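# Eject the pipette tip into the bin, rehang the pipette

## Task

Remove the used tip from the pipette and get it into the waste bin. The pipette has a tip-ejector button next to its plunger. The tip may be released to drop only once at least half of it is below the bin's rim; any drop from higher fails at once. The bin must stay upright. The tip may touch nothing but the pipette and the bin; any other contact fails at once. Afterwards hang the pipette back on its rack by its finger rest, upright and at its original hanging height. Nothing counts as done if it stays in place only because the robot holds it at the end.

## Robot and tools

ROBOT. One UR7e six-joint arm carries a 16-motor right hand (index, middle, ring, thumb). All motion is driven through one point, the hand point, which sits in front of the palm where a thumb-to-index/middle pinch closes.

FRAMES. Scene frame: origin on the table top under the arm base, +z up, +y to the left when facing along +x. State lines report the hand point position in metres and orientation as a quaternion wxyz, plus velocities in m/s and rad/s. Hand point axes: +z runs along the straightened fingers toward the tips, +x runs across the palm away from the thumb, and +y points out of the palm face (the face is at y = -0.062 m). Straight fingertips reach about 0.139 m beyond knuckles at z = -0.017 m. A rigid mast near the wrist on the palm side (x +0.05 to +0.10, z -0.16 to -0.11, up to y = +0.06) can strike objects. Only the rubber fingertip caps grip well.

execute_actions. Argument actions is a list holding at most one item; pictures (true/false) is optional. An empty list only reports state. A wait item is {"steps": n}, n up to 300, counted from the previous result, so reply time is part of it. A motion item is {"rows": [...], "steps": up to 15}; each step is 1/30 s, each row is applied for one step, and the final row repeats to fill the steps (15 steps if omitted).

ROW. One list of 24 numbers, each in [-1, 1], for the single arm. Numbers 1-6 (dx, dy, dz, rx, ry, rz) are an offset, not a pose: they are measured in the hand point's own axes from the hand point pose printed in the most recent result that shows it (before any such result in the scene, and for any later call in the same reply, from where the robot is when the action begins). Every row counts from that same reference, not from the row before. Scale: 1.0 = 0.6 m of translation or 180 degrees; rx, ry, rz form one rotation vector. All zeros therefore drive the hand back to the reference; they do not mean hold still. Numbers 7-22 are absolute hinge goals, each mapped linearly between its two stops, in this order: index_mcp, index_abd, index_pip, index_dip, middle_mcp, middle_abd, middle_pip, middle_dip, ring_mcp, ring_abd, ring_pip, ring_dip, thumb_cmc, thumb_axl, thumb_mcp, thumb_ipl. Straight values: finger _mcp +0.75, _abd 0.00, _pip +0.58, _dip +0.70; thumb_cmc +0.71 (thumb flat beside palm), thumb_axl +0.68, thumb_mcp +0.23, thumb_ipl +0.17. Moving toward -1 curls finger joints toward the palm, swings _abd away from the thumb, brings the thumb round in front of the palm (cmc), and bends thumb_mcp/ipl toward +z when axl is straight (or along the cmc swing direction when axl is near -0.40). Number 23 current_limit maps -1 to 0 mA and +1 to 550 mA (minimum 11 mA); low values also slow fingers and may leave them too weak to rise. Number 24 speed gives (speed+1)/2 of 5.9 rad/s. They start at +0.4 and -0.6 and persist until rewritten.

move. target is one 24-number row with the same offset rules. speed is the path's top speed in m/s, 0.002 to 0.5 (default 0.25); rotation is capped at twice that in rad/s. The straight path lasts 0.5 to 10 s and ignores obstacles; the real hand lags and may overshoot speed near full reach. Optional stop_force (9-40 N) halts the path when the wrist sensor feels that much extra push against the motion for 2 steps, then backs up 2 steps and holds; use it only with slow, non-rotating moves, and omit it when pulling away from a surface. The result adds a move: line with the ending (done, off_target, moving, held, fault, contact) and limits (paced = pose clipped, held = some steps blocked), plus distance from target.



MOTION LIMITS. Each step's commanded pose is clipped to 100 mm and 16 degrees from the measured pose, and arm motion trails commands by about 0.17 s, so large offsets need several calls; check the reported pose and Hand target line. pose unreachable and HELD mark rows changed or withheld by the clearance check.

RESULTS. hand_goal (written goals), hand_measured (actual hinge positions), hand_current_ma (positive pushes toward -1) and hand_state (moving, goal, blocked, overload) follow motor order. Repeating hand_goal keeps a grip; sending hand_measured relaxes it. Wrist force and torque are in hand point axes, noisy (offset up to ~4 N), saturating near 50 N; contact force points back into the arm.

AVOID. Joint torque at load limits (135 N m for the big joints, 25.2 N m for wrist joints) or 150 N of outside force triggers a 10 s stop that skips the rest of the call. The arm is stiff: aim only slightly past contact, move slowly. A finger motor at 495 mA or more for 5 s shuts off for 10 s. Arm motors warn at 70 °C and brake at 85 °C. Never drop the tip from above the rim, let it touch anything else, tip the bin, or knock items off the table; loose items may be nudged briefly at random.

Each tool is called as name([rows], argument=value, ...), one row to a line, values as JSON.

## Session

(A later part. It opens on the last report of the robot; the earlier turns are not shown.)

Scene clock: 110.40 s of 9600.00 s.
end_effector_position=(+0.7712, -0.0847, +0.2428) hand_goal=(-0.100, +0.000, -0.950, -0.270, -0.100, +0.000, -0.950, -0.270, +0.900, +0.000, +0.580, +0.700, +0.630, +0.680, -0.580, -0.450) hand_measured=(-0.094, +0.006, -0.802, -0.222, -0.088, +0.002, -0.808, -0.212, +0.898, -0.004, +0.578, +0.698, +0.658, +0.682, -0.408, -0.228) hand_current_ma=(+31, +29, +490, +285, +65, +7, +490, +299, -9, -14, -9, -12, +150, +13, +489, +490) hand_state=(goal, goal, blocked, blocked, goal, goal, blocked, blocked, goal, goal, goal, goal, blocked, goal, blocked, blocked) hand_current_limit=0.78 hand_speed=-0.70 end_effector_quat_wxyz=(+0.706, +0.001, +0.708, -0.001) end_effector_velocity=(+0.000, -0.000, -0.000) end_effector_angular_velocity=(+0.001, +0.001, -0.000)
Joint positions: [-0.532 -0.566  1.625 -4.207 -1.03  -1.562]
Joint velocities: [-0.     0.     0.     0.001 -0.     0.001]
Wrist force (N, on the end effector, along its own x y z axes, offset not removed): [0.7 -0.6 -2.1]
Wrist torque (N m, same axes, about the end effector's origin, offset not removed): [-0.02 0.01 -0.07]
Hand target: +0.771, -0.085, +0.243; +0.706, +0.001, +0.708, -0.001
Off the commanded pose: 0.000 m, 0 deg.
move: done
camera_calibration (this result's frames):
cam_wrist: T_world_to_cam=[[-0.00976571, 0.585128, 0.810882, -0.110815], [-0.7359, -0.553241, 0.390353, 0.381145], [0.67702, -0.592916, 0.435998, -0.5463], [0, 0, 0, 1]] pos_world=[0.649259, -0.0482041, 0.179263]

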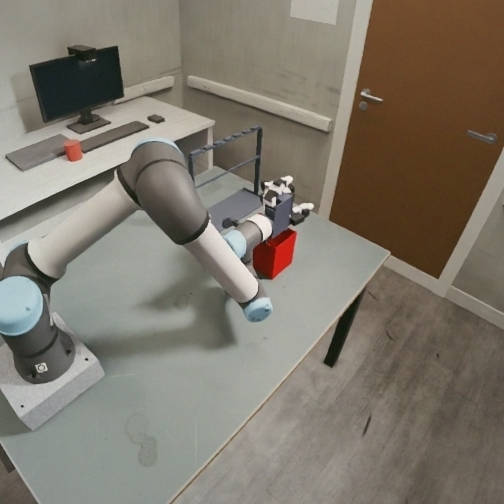

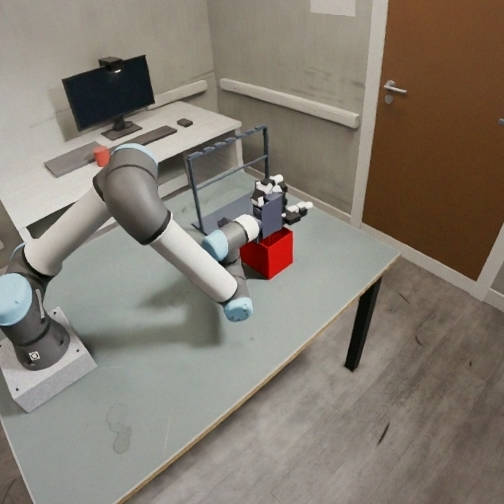

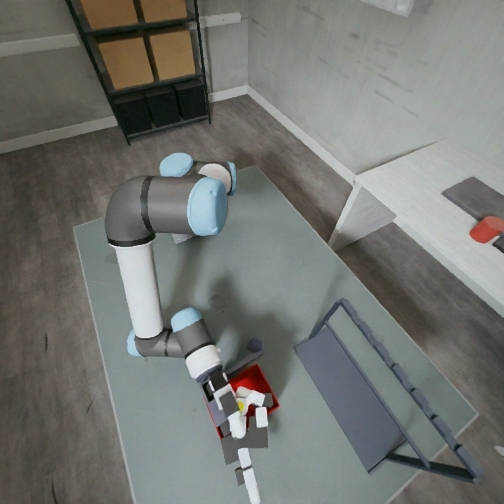

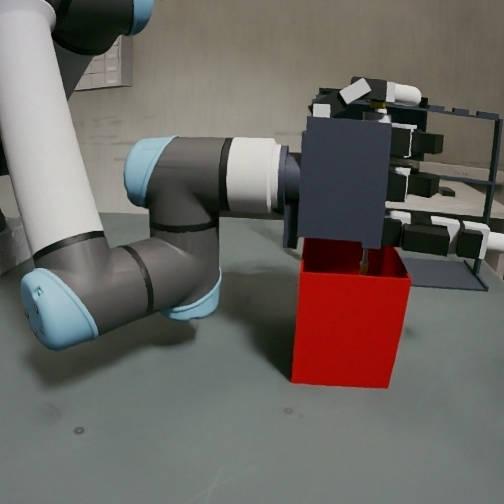

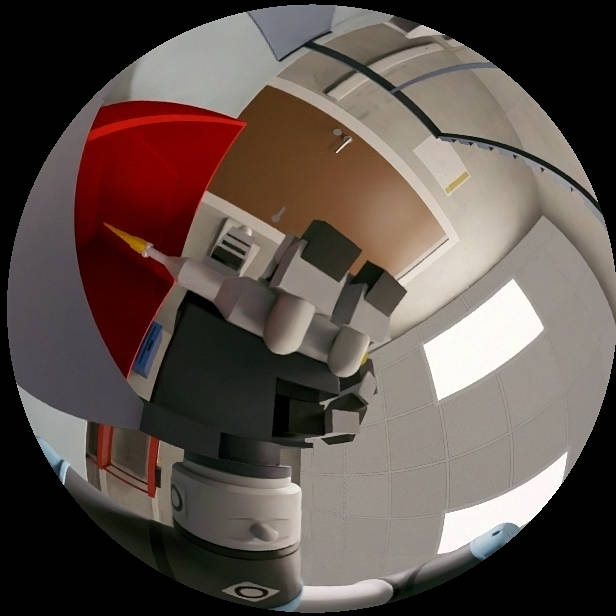

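On the plunger. Redo further outboard.

execute_actions([
  {"rows":[[0,0,0,0,0,0,-0.1,0,-0.95,-0.27,-0.1,0,-0.95,-0.27,0.9,0,0.58,0.7,0.76,0.68,-0.3,0.04,0.78,-0.6]]},
], pictures=false)

move(target=[0,0,0,0,0,0,-0.1,0,-0.95,-0.27,-0.1,0,-0.95,-0.27,0.9,0,0.58,0.7,0.76,0.68,-0.58,0.04,0.78,-0.7])

move(target=[0,0,0,0,0,0,-0.1,0,-0.95,-0.27,-0.1,0,-0.95,-0.27,0.9,0,0.58,0.7,0.74,0.68,-0.66,-0.3,0.78,-0.7])

zoom_image(camera="cam_high", region=[200, 360, 280, 440])

zoom_image(camera="cam_low", region=[290, 30, 430, 140])

Scene clock: 114.53 s of 9600.00 s.
end_effector_position=(+0.7712, -0.0847, +0.2428) hand_goal=(-0.100, +0.000, -0.950, -0.270, -0.100, +0.000, -0.950, -0.270, +0.900, +0.000, +0.580, +0.700, +0.760, +0.680, -0.300, +0.040) hand_measured=(-0.094, +0.006, -0.802, -0.222, -0.088, +0.002, -0.808, -0.212, +0.898, -0.004, +0.578, +0.698, +0.758, +0.678, -0.310, +0.002) hand_current_ma=(+31, +29, +489, +285, +64, +7, +489, +299, -9, -14, -9, -12, -9, -12, -71, -76) hand_state=(goal, goal, blocked, blocked, goal, goal, blocked, blocked, goal, goal, goal, goal, goal, goal, goal, moving) hand_current_limit=0.78 hand_speed=-0.60 end_effector_quat_wxyz=(+0.706, +0.001, +0.708, -0.001) end_effector_velocity=(+0.000, +0.000, -0.000) end_effector_angular_velocity=(-0.000, +0.001, +0.000)
Joint positions: [-0.532 -0.566  1.625 -4.207 -1.03  -1.562]
Joint velocities: [ 0.     0.    -0.     0.001 -0.    -0.001]
Wrist force (N, on the end effector, along its own x y z axes, offset not removed): [1.9 -0.1 -1.2]
Wrist torque (N m, same axes, about the end effector's origin, offset not removed): [0.03 0.01 0.08]
Hand target: +0.771, -0.085, +0.243; +0.706, +0.001, +0.708, -0.001
Off the commanded pose: 0.000 m, 0 deg.
Steps of this call (steps 1 to 90: nothing new was sent; then 0.63 s passed at rest; steps 91 to 105: all 15 steps of this action). Readings (end_effector_position | what the end effector reports):
91: (+0.7712, -0.0847, +0.2428) | hand_goal=(-0.100, +0.000, -0.950, -0.270, -0.100, +0.000, -0.950, -0.270, +0.900, +0.000, +0.580, +0.700, +0.760, +0.680, -0.300, +0.040) hand_measured=(-0.094, +0.006, -0.802, -0.222, -0.088, +0.002, -0.808, -0.212, +0.898, -0.004, +0.578, +0.698, +0.658, +0.682, -0.408, -0.228) hand_current_ma=(+31, +29, +489, +285, +65, +7, +490, +299, -9, -14, -9, -12, +150, +13, +489, +489) hand_state=(goal, goal, blocked, blocked, goal, goal, blocked, blocked, goal, goal, goal, goal, moving, goal, moving, moving) hand_current_limit=0.78 hand_speed=-0.60
92: (+0.7712, -0.0847, +0.2428) | hand_goal=(-0.100, +0.000, -0.950, -0.270, -0.100, +0.000, -0.950, -0.270, +0.900, +0.000, +0.580, +0.700, +0.760, +0.680, -0.300, +0.040) hand_measured=(-0.094, +0.006, -0.802, -0.222, -0.088, +0.002, -0.808, -0.212, +0.898, -0.004, +0.578, +0.698, +0.658, +0.682, -0.406, -0.228) hand_current_ma=(+30, +30, +489, +285, +65, +7, +489, +299, -9, -14, -9, -12, +13, +13, +335, +308) hand_state=(goal, goal, blocked, blocked, goal, goal, blocked, blocked, goal, goal, goal, goal, moving, goal, moving, moving) hand_current_limit=0.78 hand_speed=-0.60
94: (+0.7712, -0.0847, +0.2428) | hand_goal=(-0.100, +0.000, -0.950, -0.270, -0.100, +0.000, -0.950, -0.270, +0.900, +0.000, +0.580, +0.700, +0.760, +0.680, -0.300, +0.040) hand_measured=(-0.094, +0.006, -0.802, -0.222, -0.088, +0.002, -0.808, -0.212, +0.898, -0.004, +0.578, +0.698, +0.686, +0.676, -0.392, -0.224) hand_current_ma=(+31, +29, +489, +285, +63, +7, +489, +299, -9, -14, -9, -12, -106, -74, +166, +50) hand_state=(goal, goal, blocked, blocked, goal, goal, blocked, blocked, goal, goal, goal, goal, moving, moving, moving, moving) hand_current_limit=0.78 hand_speed=-0.60
98: (+0.7712, -0.0847, +0.2428) | hand_goal=(-0.100, +0.000, -0.950, -0.270, -0.100, +0.000, -0.950, -0.270, +0.900, +0.000, +0.580, +0.700, +0.760, +0.680, -0.300, +0.040) hand_measured=(-0.094, +0.006, -0.802, -0.222, -0.088, +0.002, -0.808, -0.212, +0.898, -0.004, +0.578, +0.698, +0.756, +0.676, -0.326, -0.162) hand_current_ma=(+31, +29, +489, +285, +64, +7, +490, +299, -9, -14, -9, -12, -2, -10, -109, -85) hand_state=(goal, goal, blocked, blocked, goal, goal, blocked, blocked, goal, goal, goal, goal, moving, moving, moving, moving) hand_current_limit=0.78 hand_speed=-0.60
105: the state above

Scene clock: 115.47 s of 9600.00 s.
end_effector_position=(+0.7712, -0.0847, +0.2428) hand_goal=(-0.100, +0.000, -0.950, -0.270, -0.100, +0.000, -0.950, -0.270, +0.900, +0.000, +0.580, +0.700, +0.760, +0.680, -0.580, +0.040) hand_measured=(-0.094, +0.006, -0.802, -0.222, -0.088, +0.002, -0.808, -0.212, +0.898, -0.004, +0.578, +0.698, +0.758, +0.678, -0.562, +0.038) hand_current_ma=(+31, +29, +489, +285, +63, +7, +489, +299, -9, -14, -9, -12, -6, -12, +129, -11) hand_state=(goal, goal, blocked, blocked, goal, goal, blocked, blocked, goal, goal, goal, goal, goal, goal, goal, goal) hand_current_limit=0.78 hand_speed=-0.70 end_effector_quat_wxyz=(+0.706, +0.001, +0.708, -0.001) end_effector_velocity=(-0.000, +0.000, +0.000) end_effector_angular_velocity=(-0.001, -0.002, +0.000)
Joint positions: [-0.532 -0.566  1.625 -4.207 -1.03  -1.562]
Joint velocities: [ 0.     0.    -0.    -0.002  0.     0.   ]
Wrist force (N, on the end effector, along its own x y z axes, offset not removed): [-1.6 -1.1 -0.5]
Wrist torque (N m, same axes, about the end effector's origin, offset not removed): [-0.20 0.27 -0.28]
Hand target: +0.771, -0.085, +0.243; +0.706, +0.001, +0.708, -0.001
Off the commanded pose: 0.000 m, 0 deg.
move: done
camera_calibration (this result's frames):
cam_wrist: T_world_to_cam=[[-0.0097658, 0.585128, 0.810882, -0.110815], [-0.7359, -0.553242, 0.390353, 0.381145], [0.67702, -0.592916, 0.435998, -0.5463], [0, 0, 0, 1]] pos_world=[0.649259, -0.048204, 0.179263]

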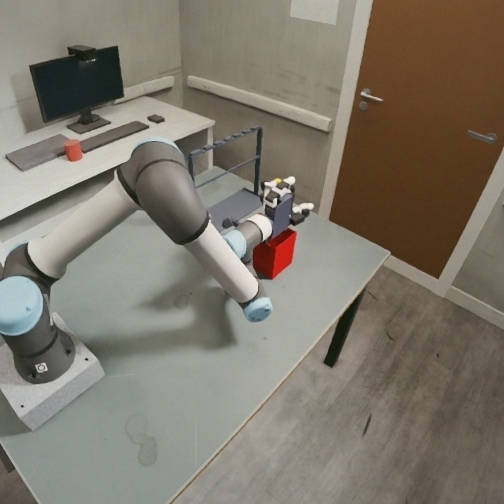

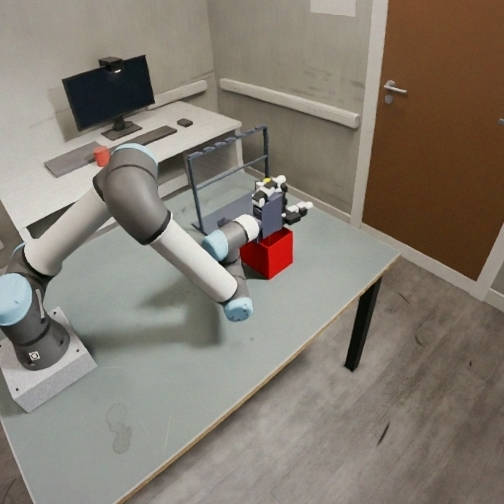

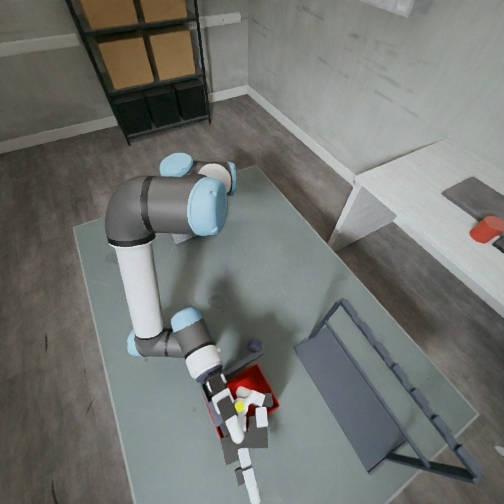

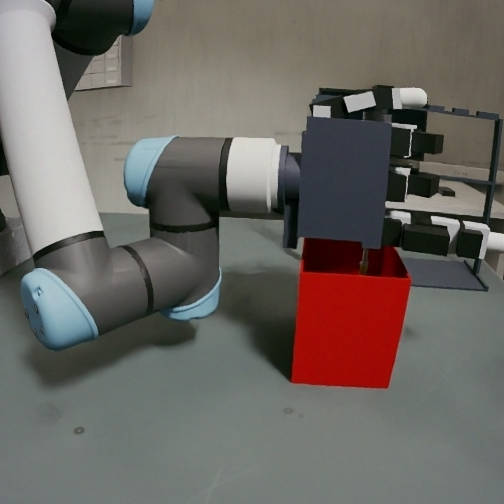

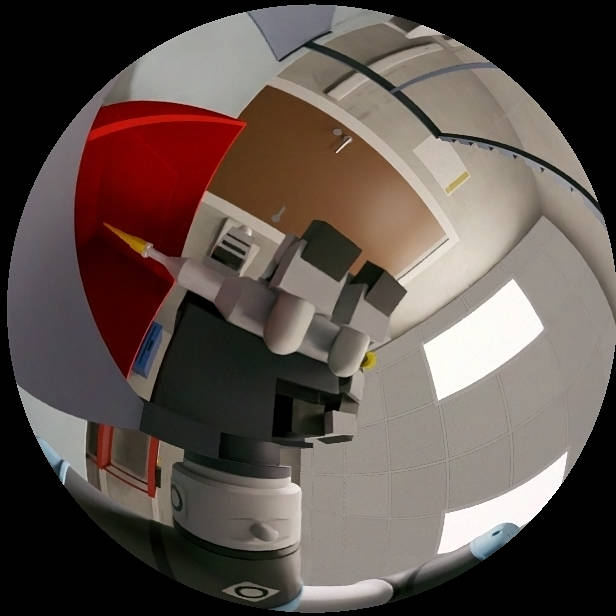

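Scene clock: 116.07 s of 9600.00 s.
end_effector_position=(+0.7712, -0.0847, +0.2428) hand_goal=(-0.100, +0.000, -0.950, -0.270, -0.100, +0.000, -0.950, -0.270, +0.900, +0.000, +0.580, +0.700, +0.740, +0.680, -0.660, -0.300) hand_measured=(-0.094, +0.006, -0.802, -0.222, -0.088, +0.002, -0.808, -0.212, +0.898, -0.004, +0.578, +0.698, +0.750, +0.682, -0.582, -0.110) hand_current_ma=(+31, +33, +490, +285, +64, +9, +489, +299, -9, -15, -9, -12, +56, +16, +489, +490) hand_state=(goal, goal, blocked, blocked, goal, goal, blocked, blocked, goal, goal, goal, goal, goal, goal, blocked, blocked) hand_current_limit=0.78 hand_speed=-0.70 end_effector_quat_wxyz=(+0.706, +0.001, +0.708, -0.001) end_effector_velocity=(-0.000, +0.000, +0.000) end_effector_angular_velocity=(+0.000, -0.001, -0.000)
Joint positions: [-0.532 -0.566  1.625 -4.207 -1.03  -1.562]
Joint velocities: [ 0.    -0.     0.    -0.001 -0.     0.001]
Wrist force (N, on the end effector, along its own x y z axes, offset not removed): [-0.4 -0.4 -1.3]
Wrist torque (N m, same axes, about the end effector's origin, offset not removed): [0.00 0.04 -0.01]
Hand target: +0.771, -0.085, +0.243; +0.706, +0.001, +0.708, -0.001
Off the commanded pose: 0.000 m, 0 deg.
move: done
camera_calibration (this result's frames):
cam_wrist: T_world_to_cam=[[-0.00976565, 0.585128, 0.810882, -0.110815], [-0.7359, -0.553241, 0.390353, 0.381145], [0.67702, -0.592916, 0.435998, -0.5463], [0, 0, 0, 1]] pos_world=[0.649259, -0.048204, 0.179262]

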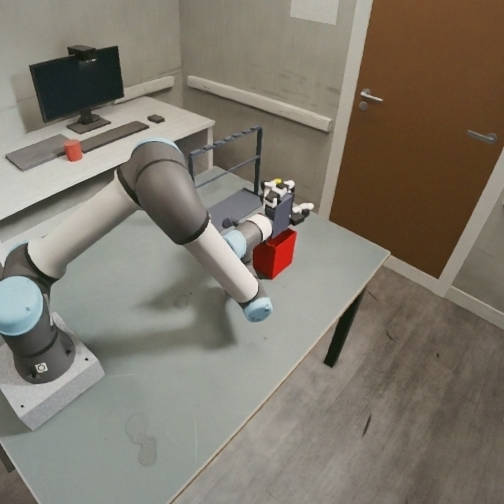

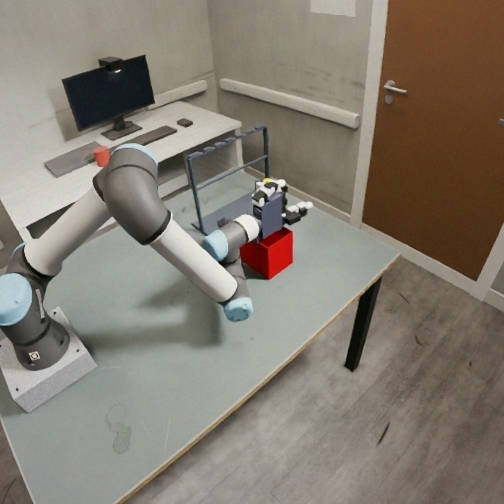

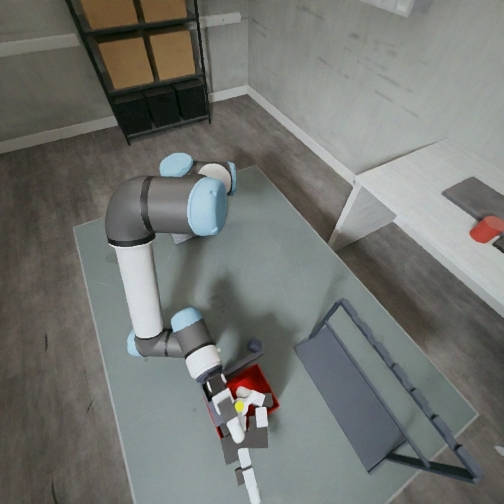

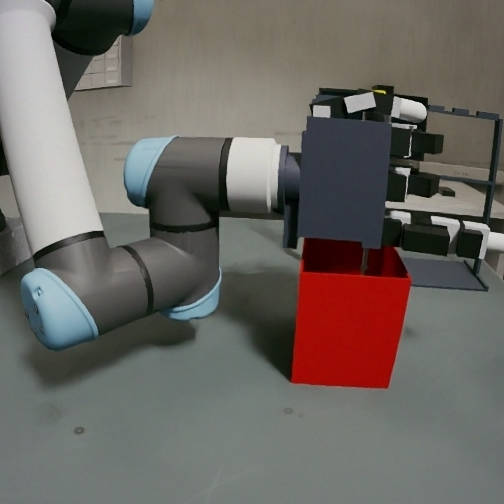

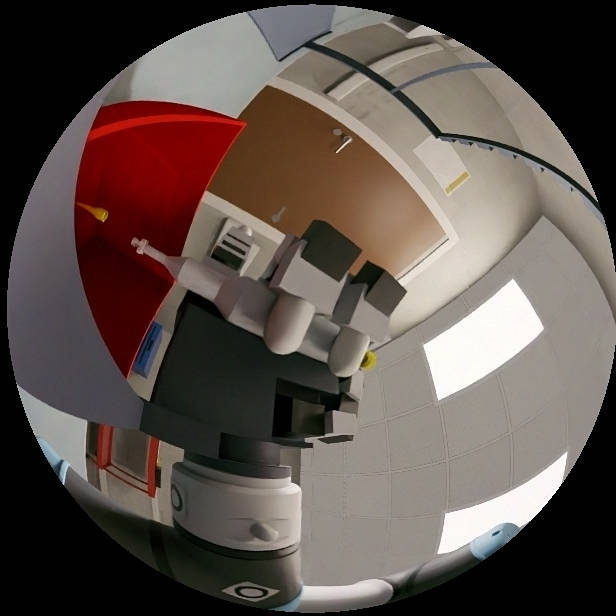

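Region (200, 360, 280, 440) of cam_high's 504x504 image, scaled by 6.300, with more detail than that image has.

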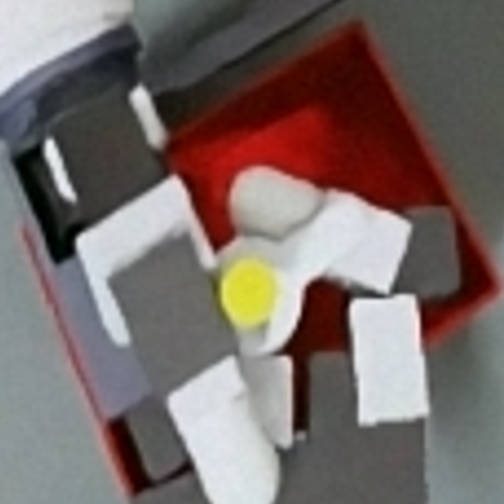

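Region (290, 30, 430, 140) of cam_low's 504x504 image, scaled by 3.600, with more detail than that image has; it fills the top 396 rows of this view, and the rest is white.

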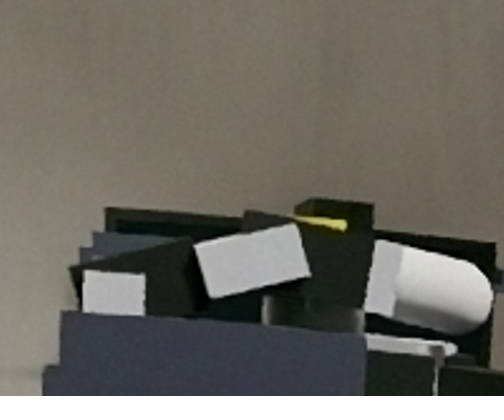

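move(target=[-0.1,0,0,0,0,0,-0.09,-0.06,-0.6,-0.1,-0.12,0,-0.95,-0.3,0.9,0,0.58,0.7,0.76,0.68,0.23,0.17,0.78,-0.7], speed=0.06)

move(target=[0.035,0.37,-0.028,0,0,0,0.8,0,0.58,0.7,-0.12,0,-0.95,-0.3,0.9,0,0.58,0.7,0.76,0.68,0.23,0.17,0.78,-0.5], speed=0.08)

zoom_image(camera="cam_high", region=[280, 270, 410, 400])

zoom_image(camera="cam_low", region=[280, 40, 480, 240])

Scene clock: 122.40 s of 9600.00 s.
end_effector_position=(+0.7715, -0.0848, +0.3028) hand_goal=(-0.090, -0.060, -0.600, -0.100, -0.120, +0.000, -0.950, -0.300, +0.900, +0.000, +0.580, +0.700, +0.760, +0.680, +0.230, +0.170) hand_measured=(-0.092, -0.060, -0.602, -0.102, -0.092, +0.002, -0.808, -0.218, +0.898, -0.004, +0.578, +0.698, +0.758, +0.678, +0.228, +0.168) hand_current_ma=(-6, +3, -13, -14, +154, +12, +489, +427, -9, -15, -9, -12, -8, -12, -14, -15) hand_state=(goal, goal, goal, goal, blocked, goal, blocked, blocked, goal, goal, goal, goal, goal, goal, goal, goal) hand_current_limit=0.78 hand_speed=-0.70 end_effector_quat_wxyz=(+0.706, +0.001, +0.708, -0.001) end_effector_velocity=(+0.000, -0.000, -0.000) end_effector_angular_velocity=(+0.001, +0.002, +0.000)
Joint positions: [-0.533 -0.686  1.655 -4.117 -1.029 -1.562]
Joint velocities: [-0.     0.     0.     0.001  0.    -0.   ]
Wrist force (N, on the end effector, along its own x y z axes, offset not removed): [0.3 0.2 0.2]
Wrist torque (N m, same axes, about the end effector's origin, offset not removed): [-0.17 -0.03 -0.09]
Hand target: +0.771, -0.085, +0.303; +0.706, +0.001, +0.708, -0.001
Off the commanded pose: 0.000 m, 0 deg.
After step 90, 1.53 s passed at rest.
move: done
camera_calibration (this result's frames):
cam_wrist: T_world_to_cam=[[-0.00976367, 0.585127, 0.810883, -0.159437], [-0.735899, -0.553242, 0.390355, 0.357881], [0.677021, -0.592916, 0.435996, -0.572746], [0, 0, 0, 1]] pos_world=[0.649569, -0.0483043, 0.239299]

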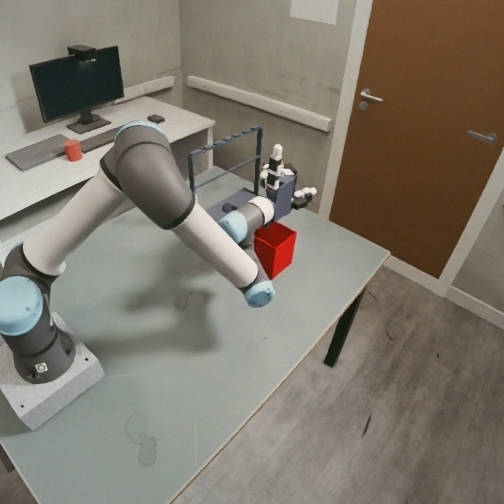

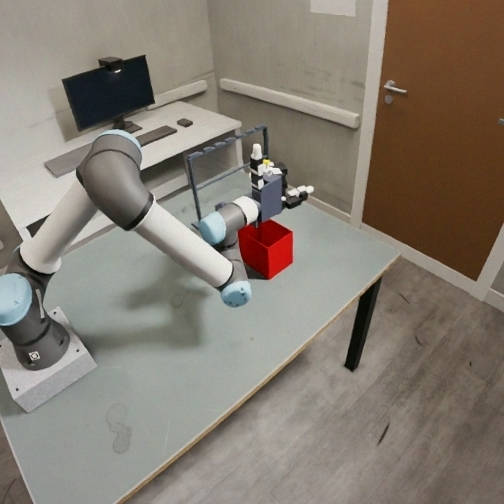

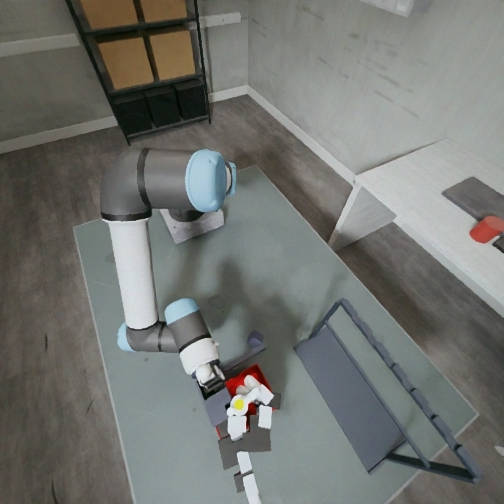

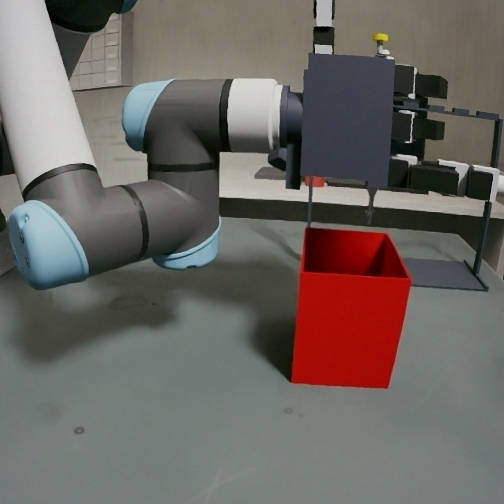

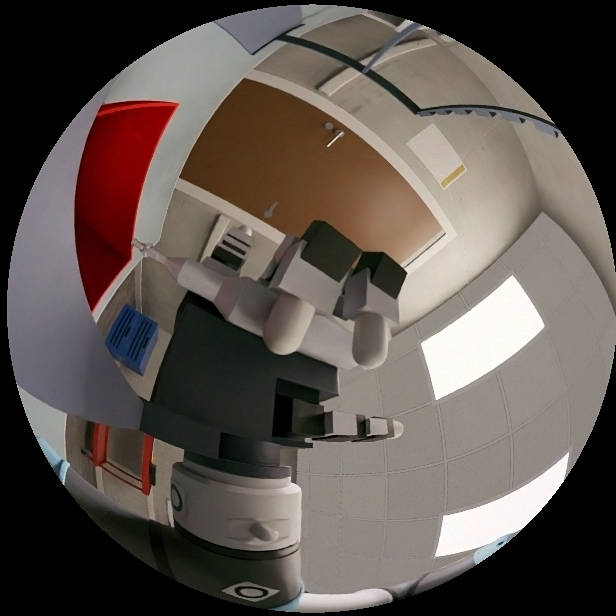

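Scene clock: 125.63 s of 9600.00 s.
end_effector_position=(+0.7548, +0.1371, +0.2824) hand_goal=(+0.800, +0.000, +0.580, +0.700, -0.120, +0.000, -0.950, -0.300, +0.900, +0.000, +0.580, +0.700, +0.760, +0.680, +0.230, +0.170) hand_measured=(+0.798, -0.008, +0.578, +0.698, -0.092, +0.002, -0.808, -0.218, +0.898, -0.004, +0.578, +0.698, +0.760, +0.678, +0.228, +0.168) hand_current_ma=(-11, -40, -14, -13, +153, +12, +490, +427, -9, -15, -9, -12, -5, -12, -14, -15) hand_state=(goal, goal, goal, goal, blocked, goal, blocked, blocked, goal, goal, goal, goal, goal, goal, goal, goal) hand_current_limit=0.78 hand_speed=-0.50 end_effector_quat_wxyz=(+0.706, +0.001, +0.708, -0.001) end_effector_velocity=(+0.000, +0.003, +0.000) end_effector_angular_velocity=(+0.001, -0.001, +0.000)
Joint positions: [-0.147 -0.698  1.782 -4.231 -1.415 -1.564]
Joint velocities: [ 0.005  0.001 -0.002 -0.    -0.005  0.001]
Wrist force (N, on the end effector, along its own x y z axes, offset not removed): [1.3 -1.0 -2.3]
Wrist torque (N m, same axes, about the end effector's origin, offset not removed): [0.02 -0.05 0.08]
Hand target: +0.755, +0.137, +0.282; +0.706, +0.001, +0.708, -0.001
Off the commanded pose: 0.001 m, 0 deg.
move: done
camera_calibration (this result's frames):
cam_wrist: T_world_to_cam=[[-0.00995673, 0.584617, 0.811248, -0.272719], [-0.735964, -0.553511, 0.389849, 0.476556], [0.676948, -0.593168, 0.435768, -0.420835], [0, 0, 0, 1]] pos_world=[0.632896, 0.17359, 0.218844]

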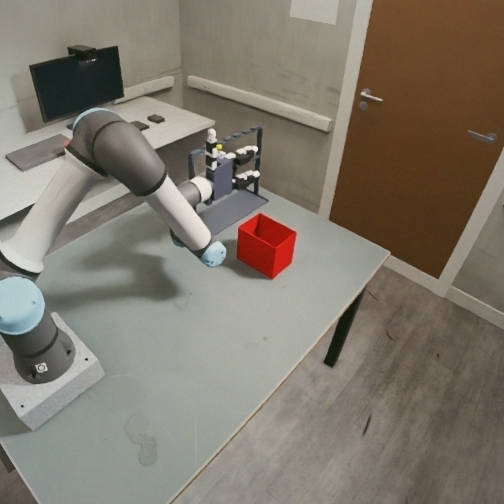

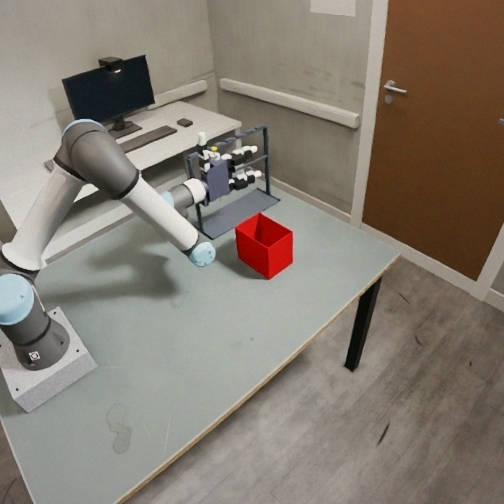

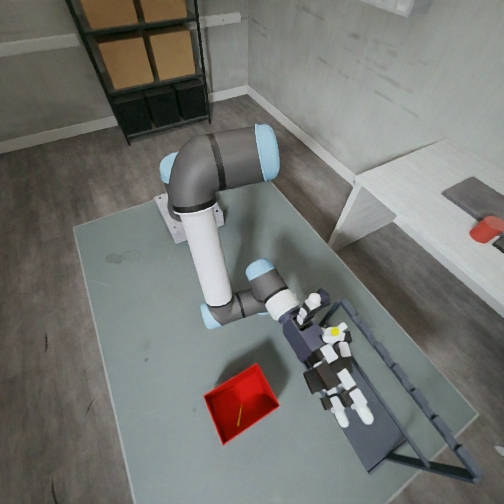

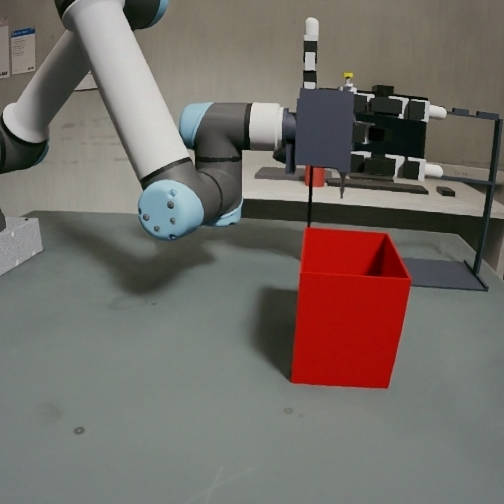

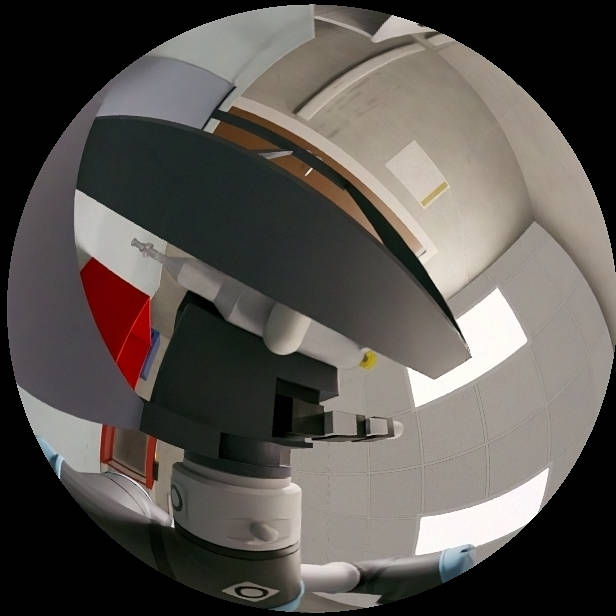

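Region (280, 270, 410, 400) of cam_high's 504x504 image, scaled by 3.877, with more detail than that image has.

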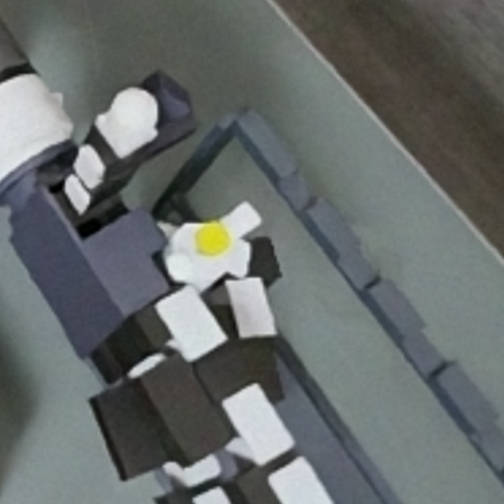

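Region (280, 40, 480, 240) of cam_low's 504x504 image, scaled by 2.520, with more detail than that image has.

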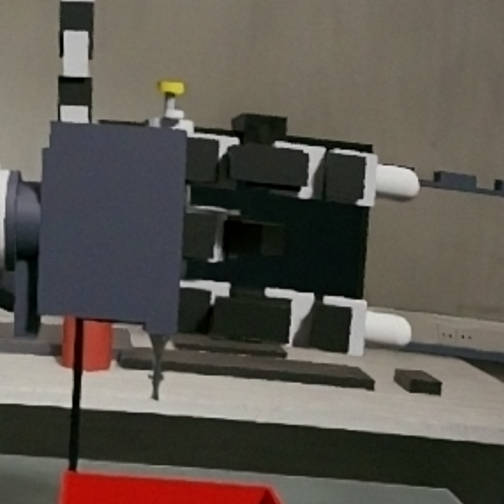

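move(target=[0,0.083,0,0,0,0,0.8,0,0.58,0.7,-0.12,0,-0.95,-0.3,0.9,0,0.58,0.7,0.76,0.68,0.23,0.17,0.78,-0.5], speed=0.03)

zoom_image(camera="cam_high", region=[280, 270, 410, 400])

zoom_image(camera="cam_wrist", region=[300, 250, 460, 410])

Scene clock: 130.37 s of 9600.00 s.
end_effector_position=(+0.7548, +0.1867, +0.2825) hand_goal=(+0.800, +0.000, +0.580, +0.700, -0.120, +0.000, -0.950, -0.300, +0.900, +0.000, +0.580, +0.700, +0.760, +0.680, +0.230, +0.170) hand_measured=(+0.798, -0.008, +0.578, +0.698, -0.092, +0.002, -0.808, -0.218, +0.898, -0.004, +0.578, +0.698, +0.760, +0.678, +0.228, +0.168) hand_current_ma=(-11, -40, -14, -13, +153, +12, +490, +427, -9, -15, -9, -12, -5, -12, -14, -15) hand_state=(goal, goal, goal, goal, blocked, goal, blocked, blocked, goal, goal, goal, goal, goal, goal, goal, goal) hand_current_limit=0.78 hand_speed=-0.50 end_effector_quat_wxyz=(+0.706, +0.001, +0.708, -0.001) end_effector_velocity=(+0.000, +0.002, -0.000) end_effector_angular_velocity=(-0.001, +0.001, +0.001)
Joint positions: [-0.051 -0.691  1.759 -4.215 -1.511 -1.564]
Joint velocities: [ 0.004  0.    -0.002  0.002 -0.004 -0.001]
Wrist force (N, on the end effector, along its own x y z axes, offset not removed): [1.0 -1.2 -2.3]
Wrist torque (N m, same axes, about the end effector's origin, offset not removed): [-0.08 0.10 0.00]
Hand target: +0.755, +0.187, +0.282; +0.706, +0.001, +0.708, -0.001
Off the commanded pose: 0.000 m, 0 deg.
move: done
camera_calibration (this result's frames):
cam_wrist: T_world_to_cam=[[-0.00997797, 0.584481, 0.811346, -0.3018], [-0.735963, -0.553586, 0.389744, 0.504043], [0.676948, -0.593232, 0.43568, -0.391431], [0, 0, 0, 1]] pos_world=[0.632924, 0.223218, 0.218955]

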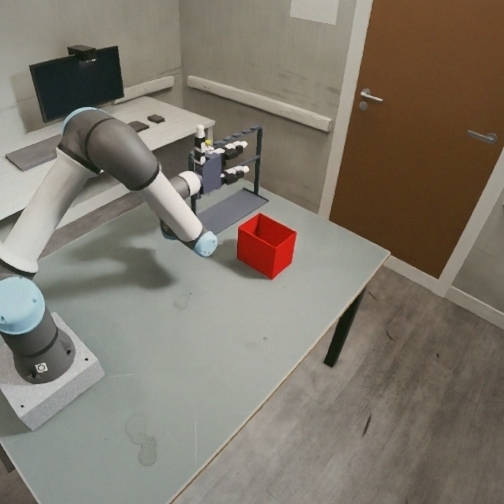

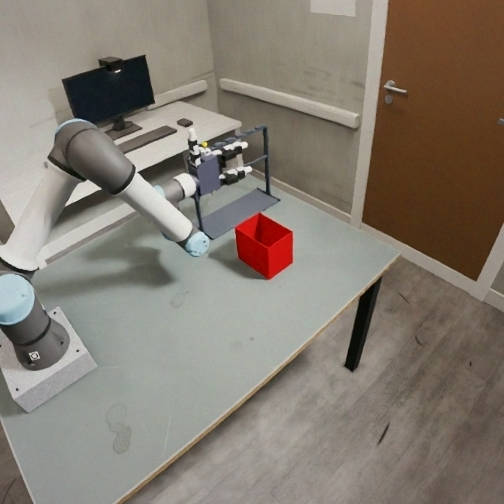

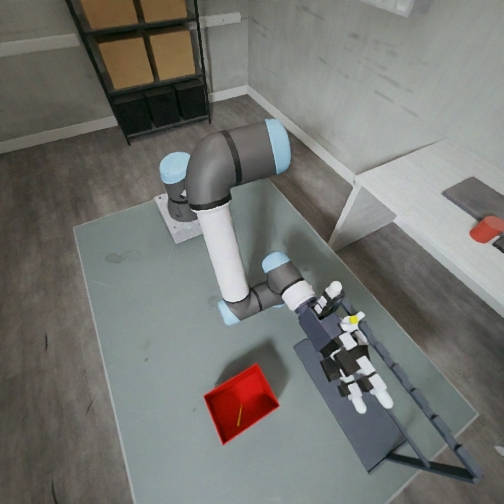

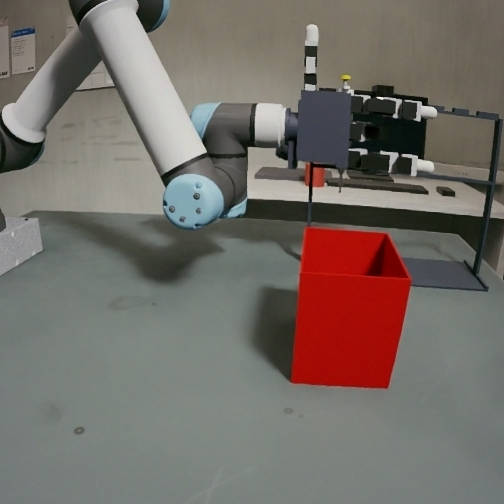

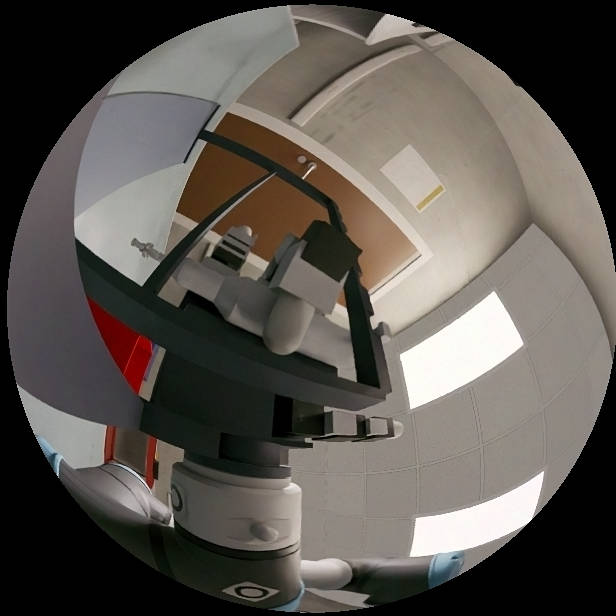

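Region (280, 270, 410, 400) of cam_high's 504x504 image, scaled by 3.877, with more detail than that image has.

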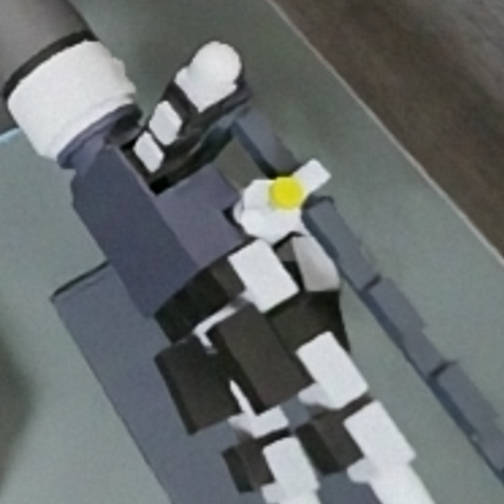

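Region (300, 250, 460, 410) of cam_wrist's 616x616 image, scaled by 3.150, with more detail than that image has.

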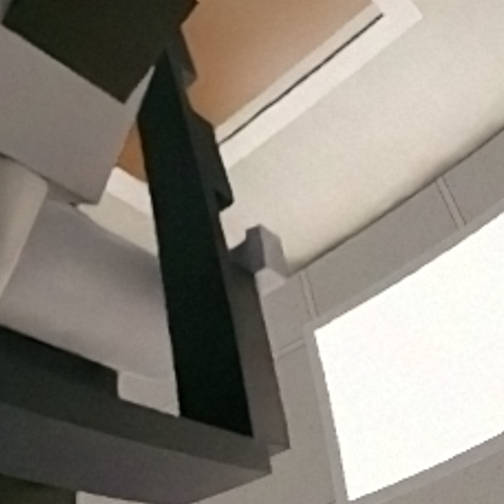

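execute_actions([
  {"rows":[[0,0.006,0.003,0,0,0,0.8,0,0.58,0.7,-0.12,0,-0.95,-0.3,0.9,0,0.58,0.7,0.76,0.68,0.23,0.17,0.78,-0.5]]},
], pictures=false)

move(target=[0.022,0,0,0,0,0,0.8,0,0.58,0.7,-0.12,0,-0.95,-0.3,0.9,0,0.58,0.7,0.76,0.68,0.23,0.17,0.78,-0.5], speed=0.012)

zoom_image(camera="cam_high", region=[280, 270, 410, 400])

zoom_image(camera="cam_wrist", region=[300, 250, 460, 410])

Scene clock: 133.83 s of 9600.00 s.
end_effector_position=(+0.7566, +0.1903, +0.2825) hand_goal=(+0.800, +0.000, +0.580, +0.700, -0.120, +0.000, -0.950, -0.300, +0.900, +0.000, +0.580, +0.700, +0.760, +0.680, +0.230, +0.170) hand_measured=(+0.798, -0.008, +0.578, +0.698, -0.092, +0.002, -0.808, -0.218, +0.898, -0.004, +0.578, +0.698, +0.760, +0.678, +0.228, +0.168) hand_current_ma=(-10, -40, -13, -13, +153, +12, +490, +427, -8, -15, -9, -12, -4, -12, -14, -15) hand_state=(goal, goal, goal, goal, blocked, goal, blocked, blocked, goal, goal, goal, goal, goal, goal, goal, goal) hand_current_limit=0.78 hand_speed=-0.50 end_effector_quat_wxyz=(+0.706, +0.001, +0.708, -0.001) end_effector_velocity=(+0.000, +0.000, -0.001) end_effector_angular_velocity=(-0.000, +0.002, -0.000)
Joint positions: [-0.044 -0.688  1.751 -4.21  -1.518 -1.564]
Joint velocities: [ 0.001  0.001 -0.001  0.002 -0.001 -0.   ]
Wrist force (N, on the end effector, along its own x y z axes, offset not removed): [2.7 0.0 -1.5]
Wrist torque (N m, same axes, about the end effector's origin, offset not removed): [0.08 -0.29 0.27]
Hand target: +0.757, +0.190, +0.282; +0.706, +0.001, +0.708, -0.001
Off the commanded pose: 0.000 m, 0 deg.
Steps of this call (steps 1 to 89: nothing new was sent; steps 90 to 104: all 15 steps of this action). Readings (end_effector_position | what the end effector reports):
90: (+0.7549, +0.1869, +0.2825) | hand_goal=(+0.800, +0.000, +0.580, +0.700, -0.120, +0.000, -0.950, -0.300, +0.900, +0.000, +0.580, +0.700, +0.760, +0.680, +0.230, +0.170) hand_measured=(+0.798, -0.008, +0.578, +0.698, -0.092, +0.002, -0.808, -0.218, +0.898, -0.004, +0.578, +0.698, +0.760, +0.678, +0.228, +0.168) hand_current_ma=(-11, -40, -14, -13, +153, +12, +489, +427, -9, -15, -9, -12, -5, -12, -14, -15) hand_state=(goal, goal, goal, goal, blocked, goal, blocked, blocked, goal, goal, goal, goal, goal, goal, goal, goal) hand_current_limit=0.78 hand_speed=-0.50
91: (+0.7551, +0.1874, +0.2825) | hand_goal=(+0.800, +0.000, +0.580, +0.700, -0.120, +0.000, -0.950, -0.300, +0.900, +0.000, +0.580, +0.700, +0.760, +0.680, +0.230, +0.170) hand_measured=(+0.798, -0.008, +0.578, +0.698, -0.092, +0.002, -0.808, -0.218, +0.898, -0.004, +0.578, +0.698, +0.760, +0.678, +0.228, +0.168) hand_current_ma=(-11, -40, -14, -13, +153, +12, +490, +427, -9, -15, -9, -12, -5, -12, -14, -15) hand_state=(goal, goal, goal, goal, blocked, goal, blocked, blocked, goal, goal, goal, goal, goal, goal, goal, goal) hand_current_limit=0.78 hand_speed=-0.50
93: (+0.7557, +0.1886, +0.2825) | hand_goal=(+0.800, +0.000, +0.580, +0.700, -0.120, +0.000, -0.950, -0.300, +0.900, +0.000, +0.580, +0.700, +0.760, +0.680, +0.230, +0.170) hand_measured=(+0.798, -0.008, +0.578, +0.698, -0.092, +0.002, -0.808, -0.218, +0.898, -0.004, +0.578, +0.698, +0.760, +0.678, +0.228, +0.168) hand_current_ma=(-10, -40, -13, -13, +153, +12, +489, +427, -8, -15, -9, -12, -4, -12, -14, -15) hand_state=(goal, goal, goal, goal, blocked, goal, blocked, blocked, goal, goal, goal, goal, goal, goal, goal, goal) hand_current_limit=0.78 hand_speed=-0.50
97: (+0.7564, +0.1898, +0.2825) | hand_goal=(+0.800, +0.000, +0.580, +0.700, -0.120, +0.000, -0.950, -0.300, +0.900, +0.000, +0.580, +0.700, +0.760, +0.680, +0.230, +0.170) hand_measured=(+0.798, -0.008, +0.578, +0.698, -0.092, +0.002, -0.808, -0.218, +0.898, -0.004, +0.578, +0.698, +0.760, +0.678, +0.228, +0.168) hand_current_ma=(-10, -40, -13, -13, +153, +12, +489, +427, -8, -15, -9, -12, -4, -12, -14, -15) hand_state=(goal, goal, goal, goal, blocked, goal, blocked, blocked, goal, goal, goal, goal, goal, goal, goal, goal) hand_current_limit=0.78 hand_speed=-0.50
104: the state above

Scene clock: 135.40 s of 9600.00 s.
end_effector_position=(+0.7566, +0.1903, +0.2695) hand_goal=(+0.800, +0.000, +0.580, +0.700, -0.120, +0.000, -0.950, -0.300, +0.900, +0.000, +0.580, +0.700, +0.760, +0.680, +0.230, +0.170) hand_measured=(+0.798, -0.008, +0.578, +0.698, -0.092, +0.002, -0.808, -0.218, +0.898, -0.004, +0.578, +0.698, +0.760, +0.678, +0.228, +0.168) hand_current_ma=(-10, -40, -13, -13, +153, +12, +489, +427, -8, -15, -9, -12, -4, -12, -14, -15) hand_state=(goal, goal, goal, goal, blocked, goal, blocked, blocked, goal, goal, goal, goal, goal, goal, goal, goal) hand_current_limit=0.78 hand_speed=-0.50 end_effector_quat_wxyz=(+0.706, +0.001, +0.708, -0.001) end_effector_velocity=(-0.000, +0.000, -0.002) end_effector_angular_velocity=(-0.000, -0.001, +0.000)
Joint positions: [-0.044 -0.66   1.744 -4.231 -1.518 -1.564]
Joint velocities: [ 0.     0.006 -0.002 -0.005  0.    -0.   ]
Wrist force (N, on the end effector, along its own x y z axes, offset not removed): [0.3 -0.9 -1.3]
Wrist torque (N m, same axes, about the end effector's origin, offset not removed): [-0.08 -0.07 -0.11]
Hand target: +0.757, +0.190, +0.269; +0.706, +0.001, +0.708, -0.001
Off the commanded pose: 0.000 m, 0 deg.
move: done
camera_calibration (this result's frames):
cam_wrist: T_world_to_cam=[[-0.00997235, 0.584476, 0.81135, -0.293411], [-0.73596, -0.553589, 0.389746, 0.512352], [0.676952, -0.593234, 0.435671, -0.384823], [0, 0, 0, 1]] pos_world=[0.634651, 0.226834, 0.206028]

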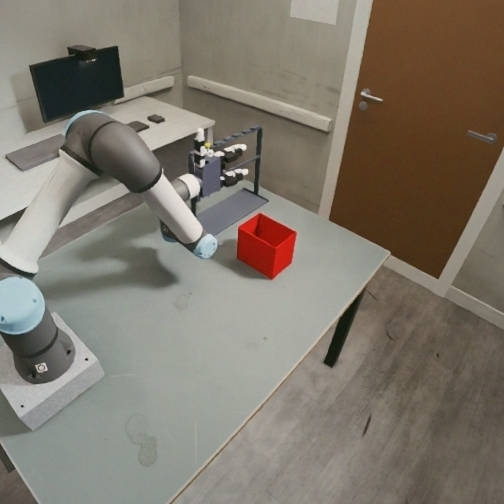

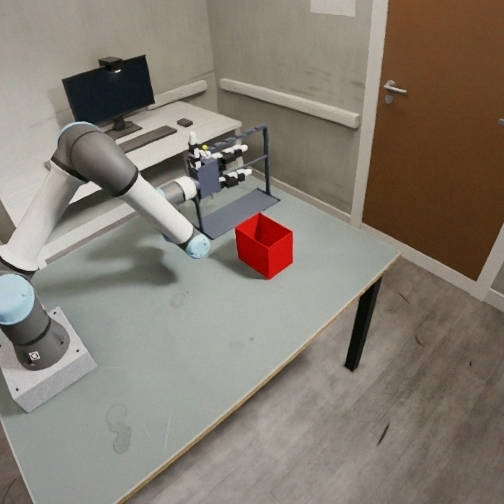

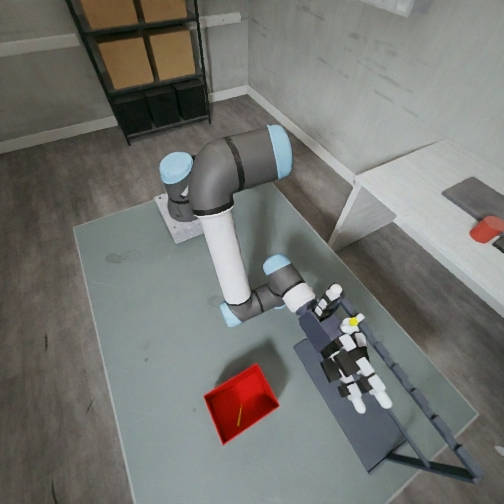

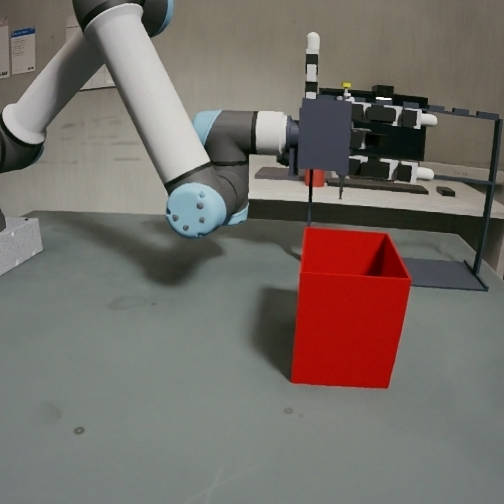

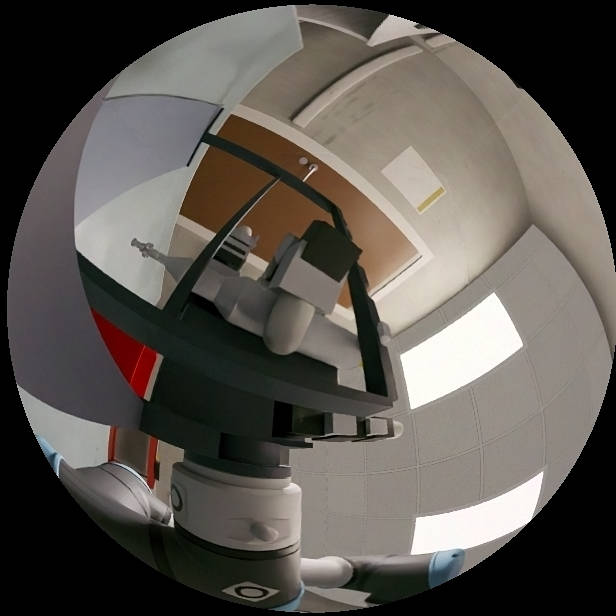

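Region (280, 270, 410, 400) of cam_high's 504x504 image, scaled by 3.877, with more detail than that image has.

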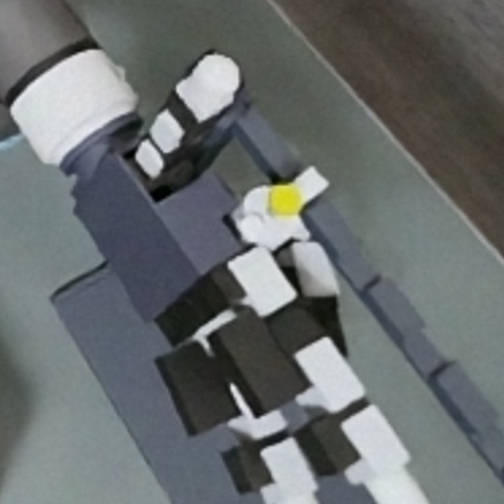

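Region (300, 250, 460, 410) of cam_wrist's 616x616 image, scaled by 3.150, with more detail than that image has.

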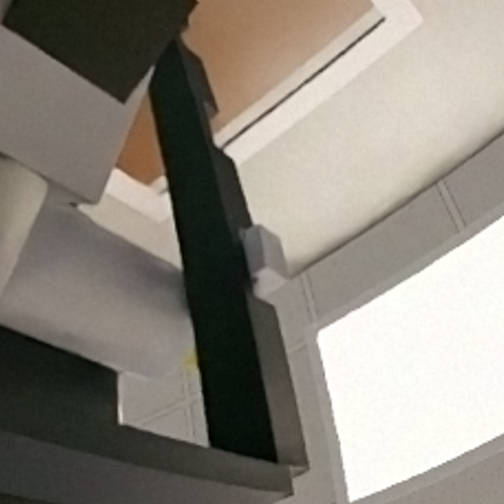

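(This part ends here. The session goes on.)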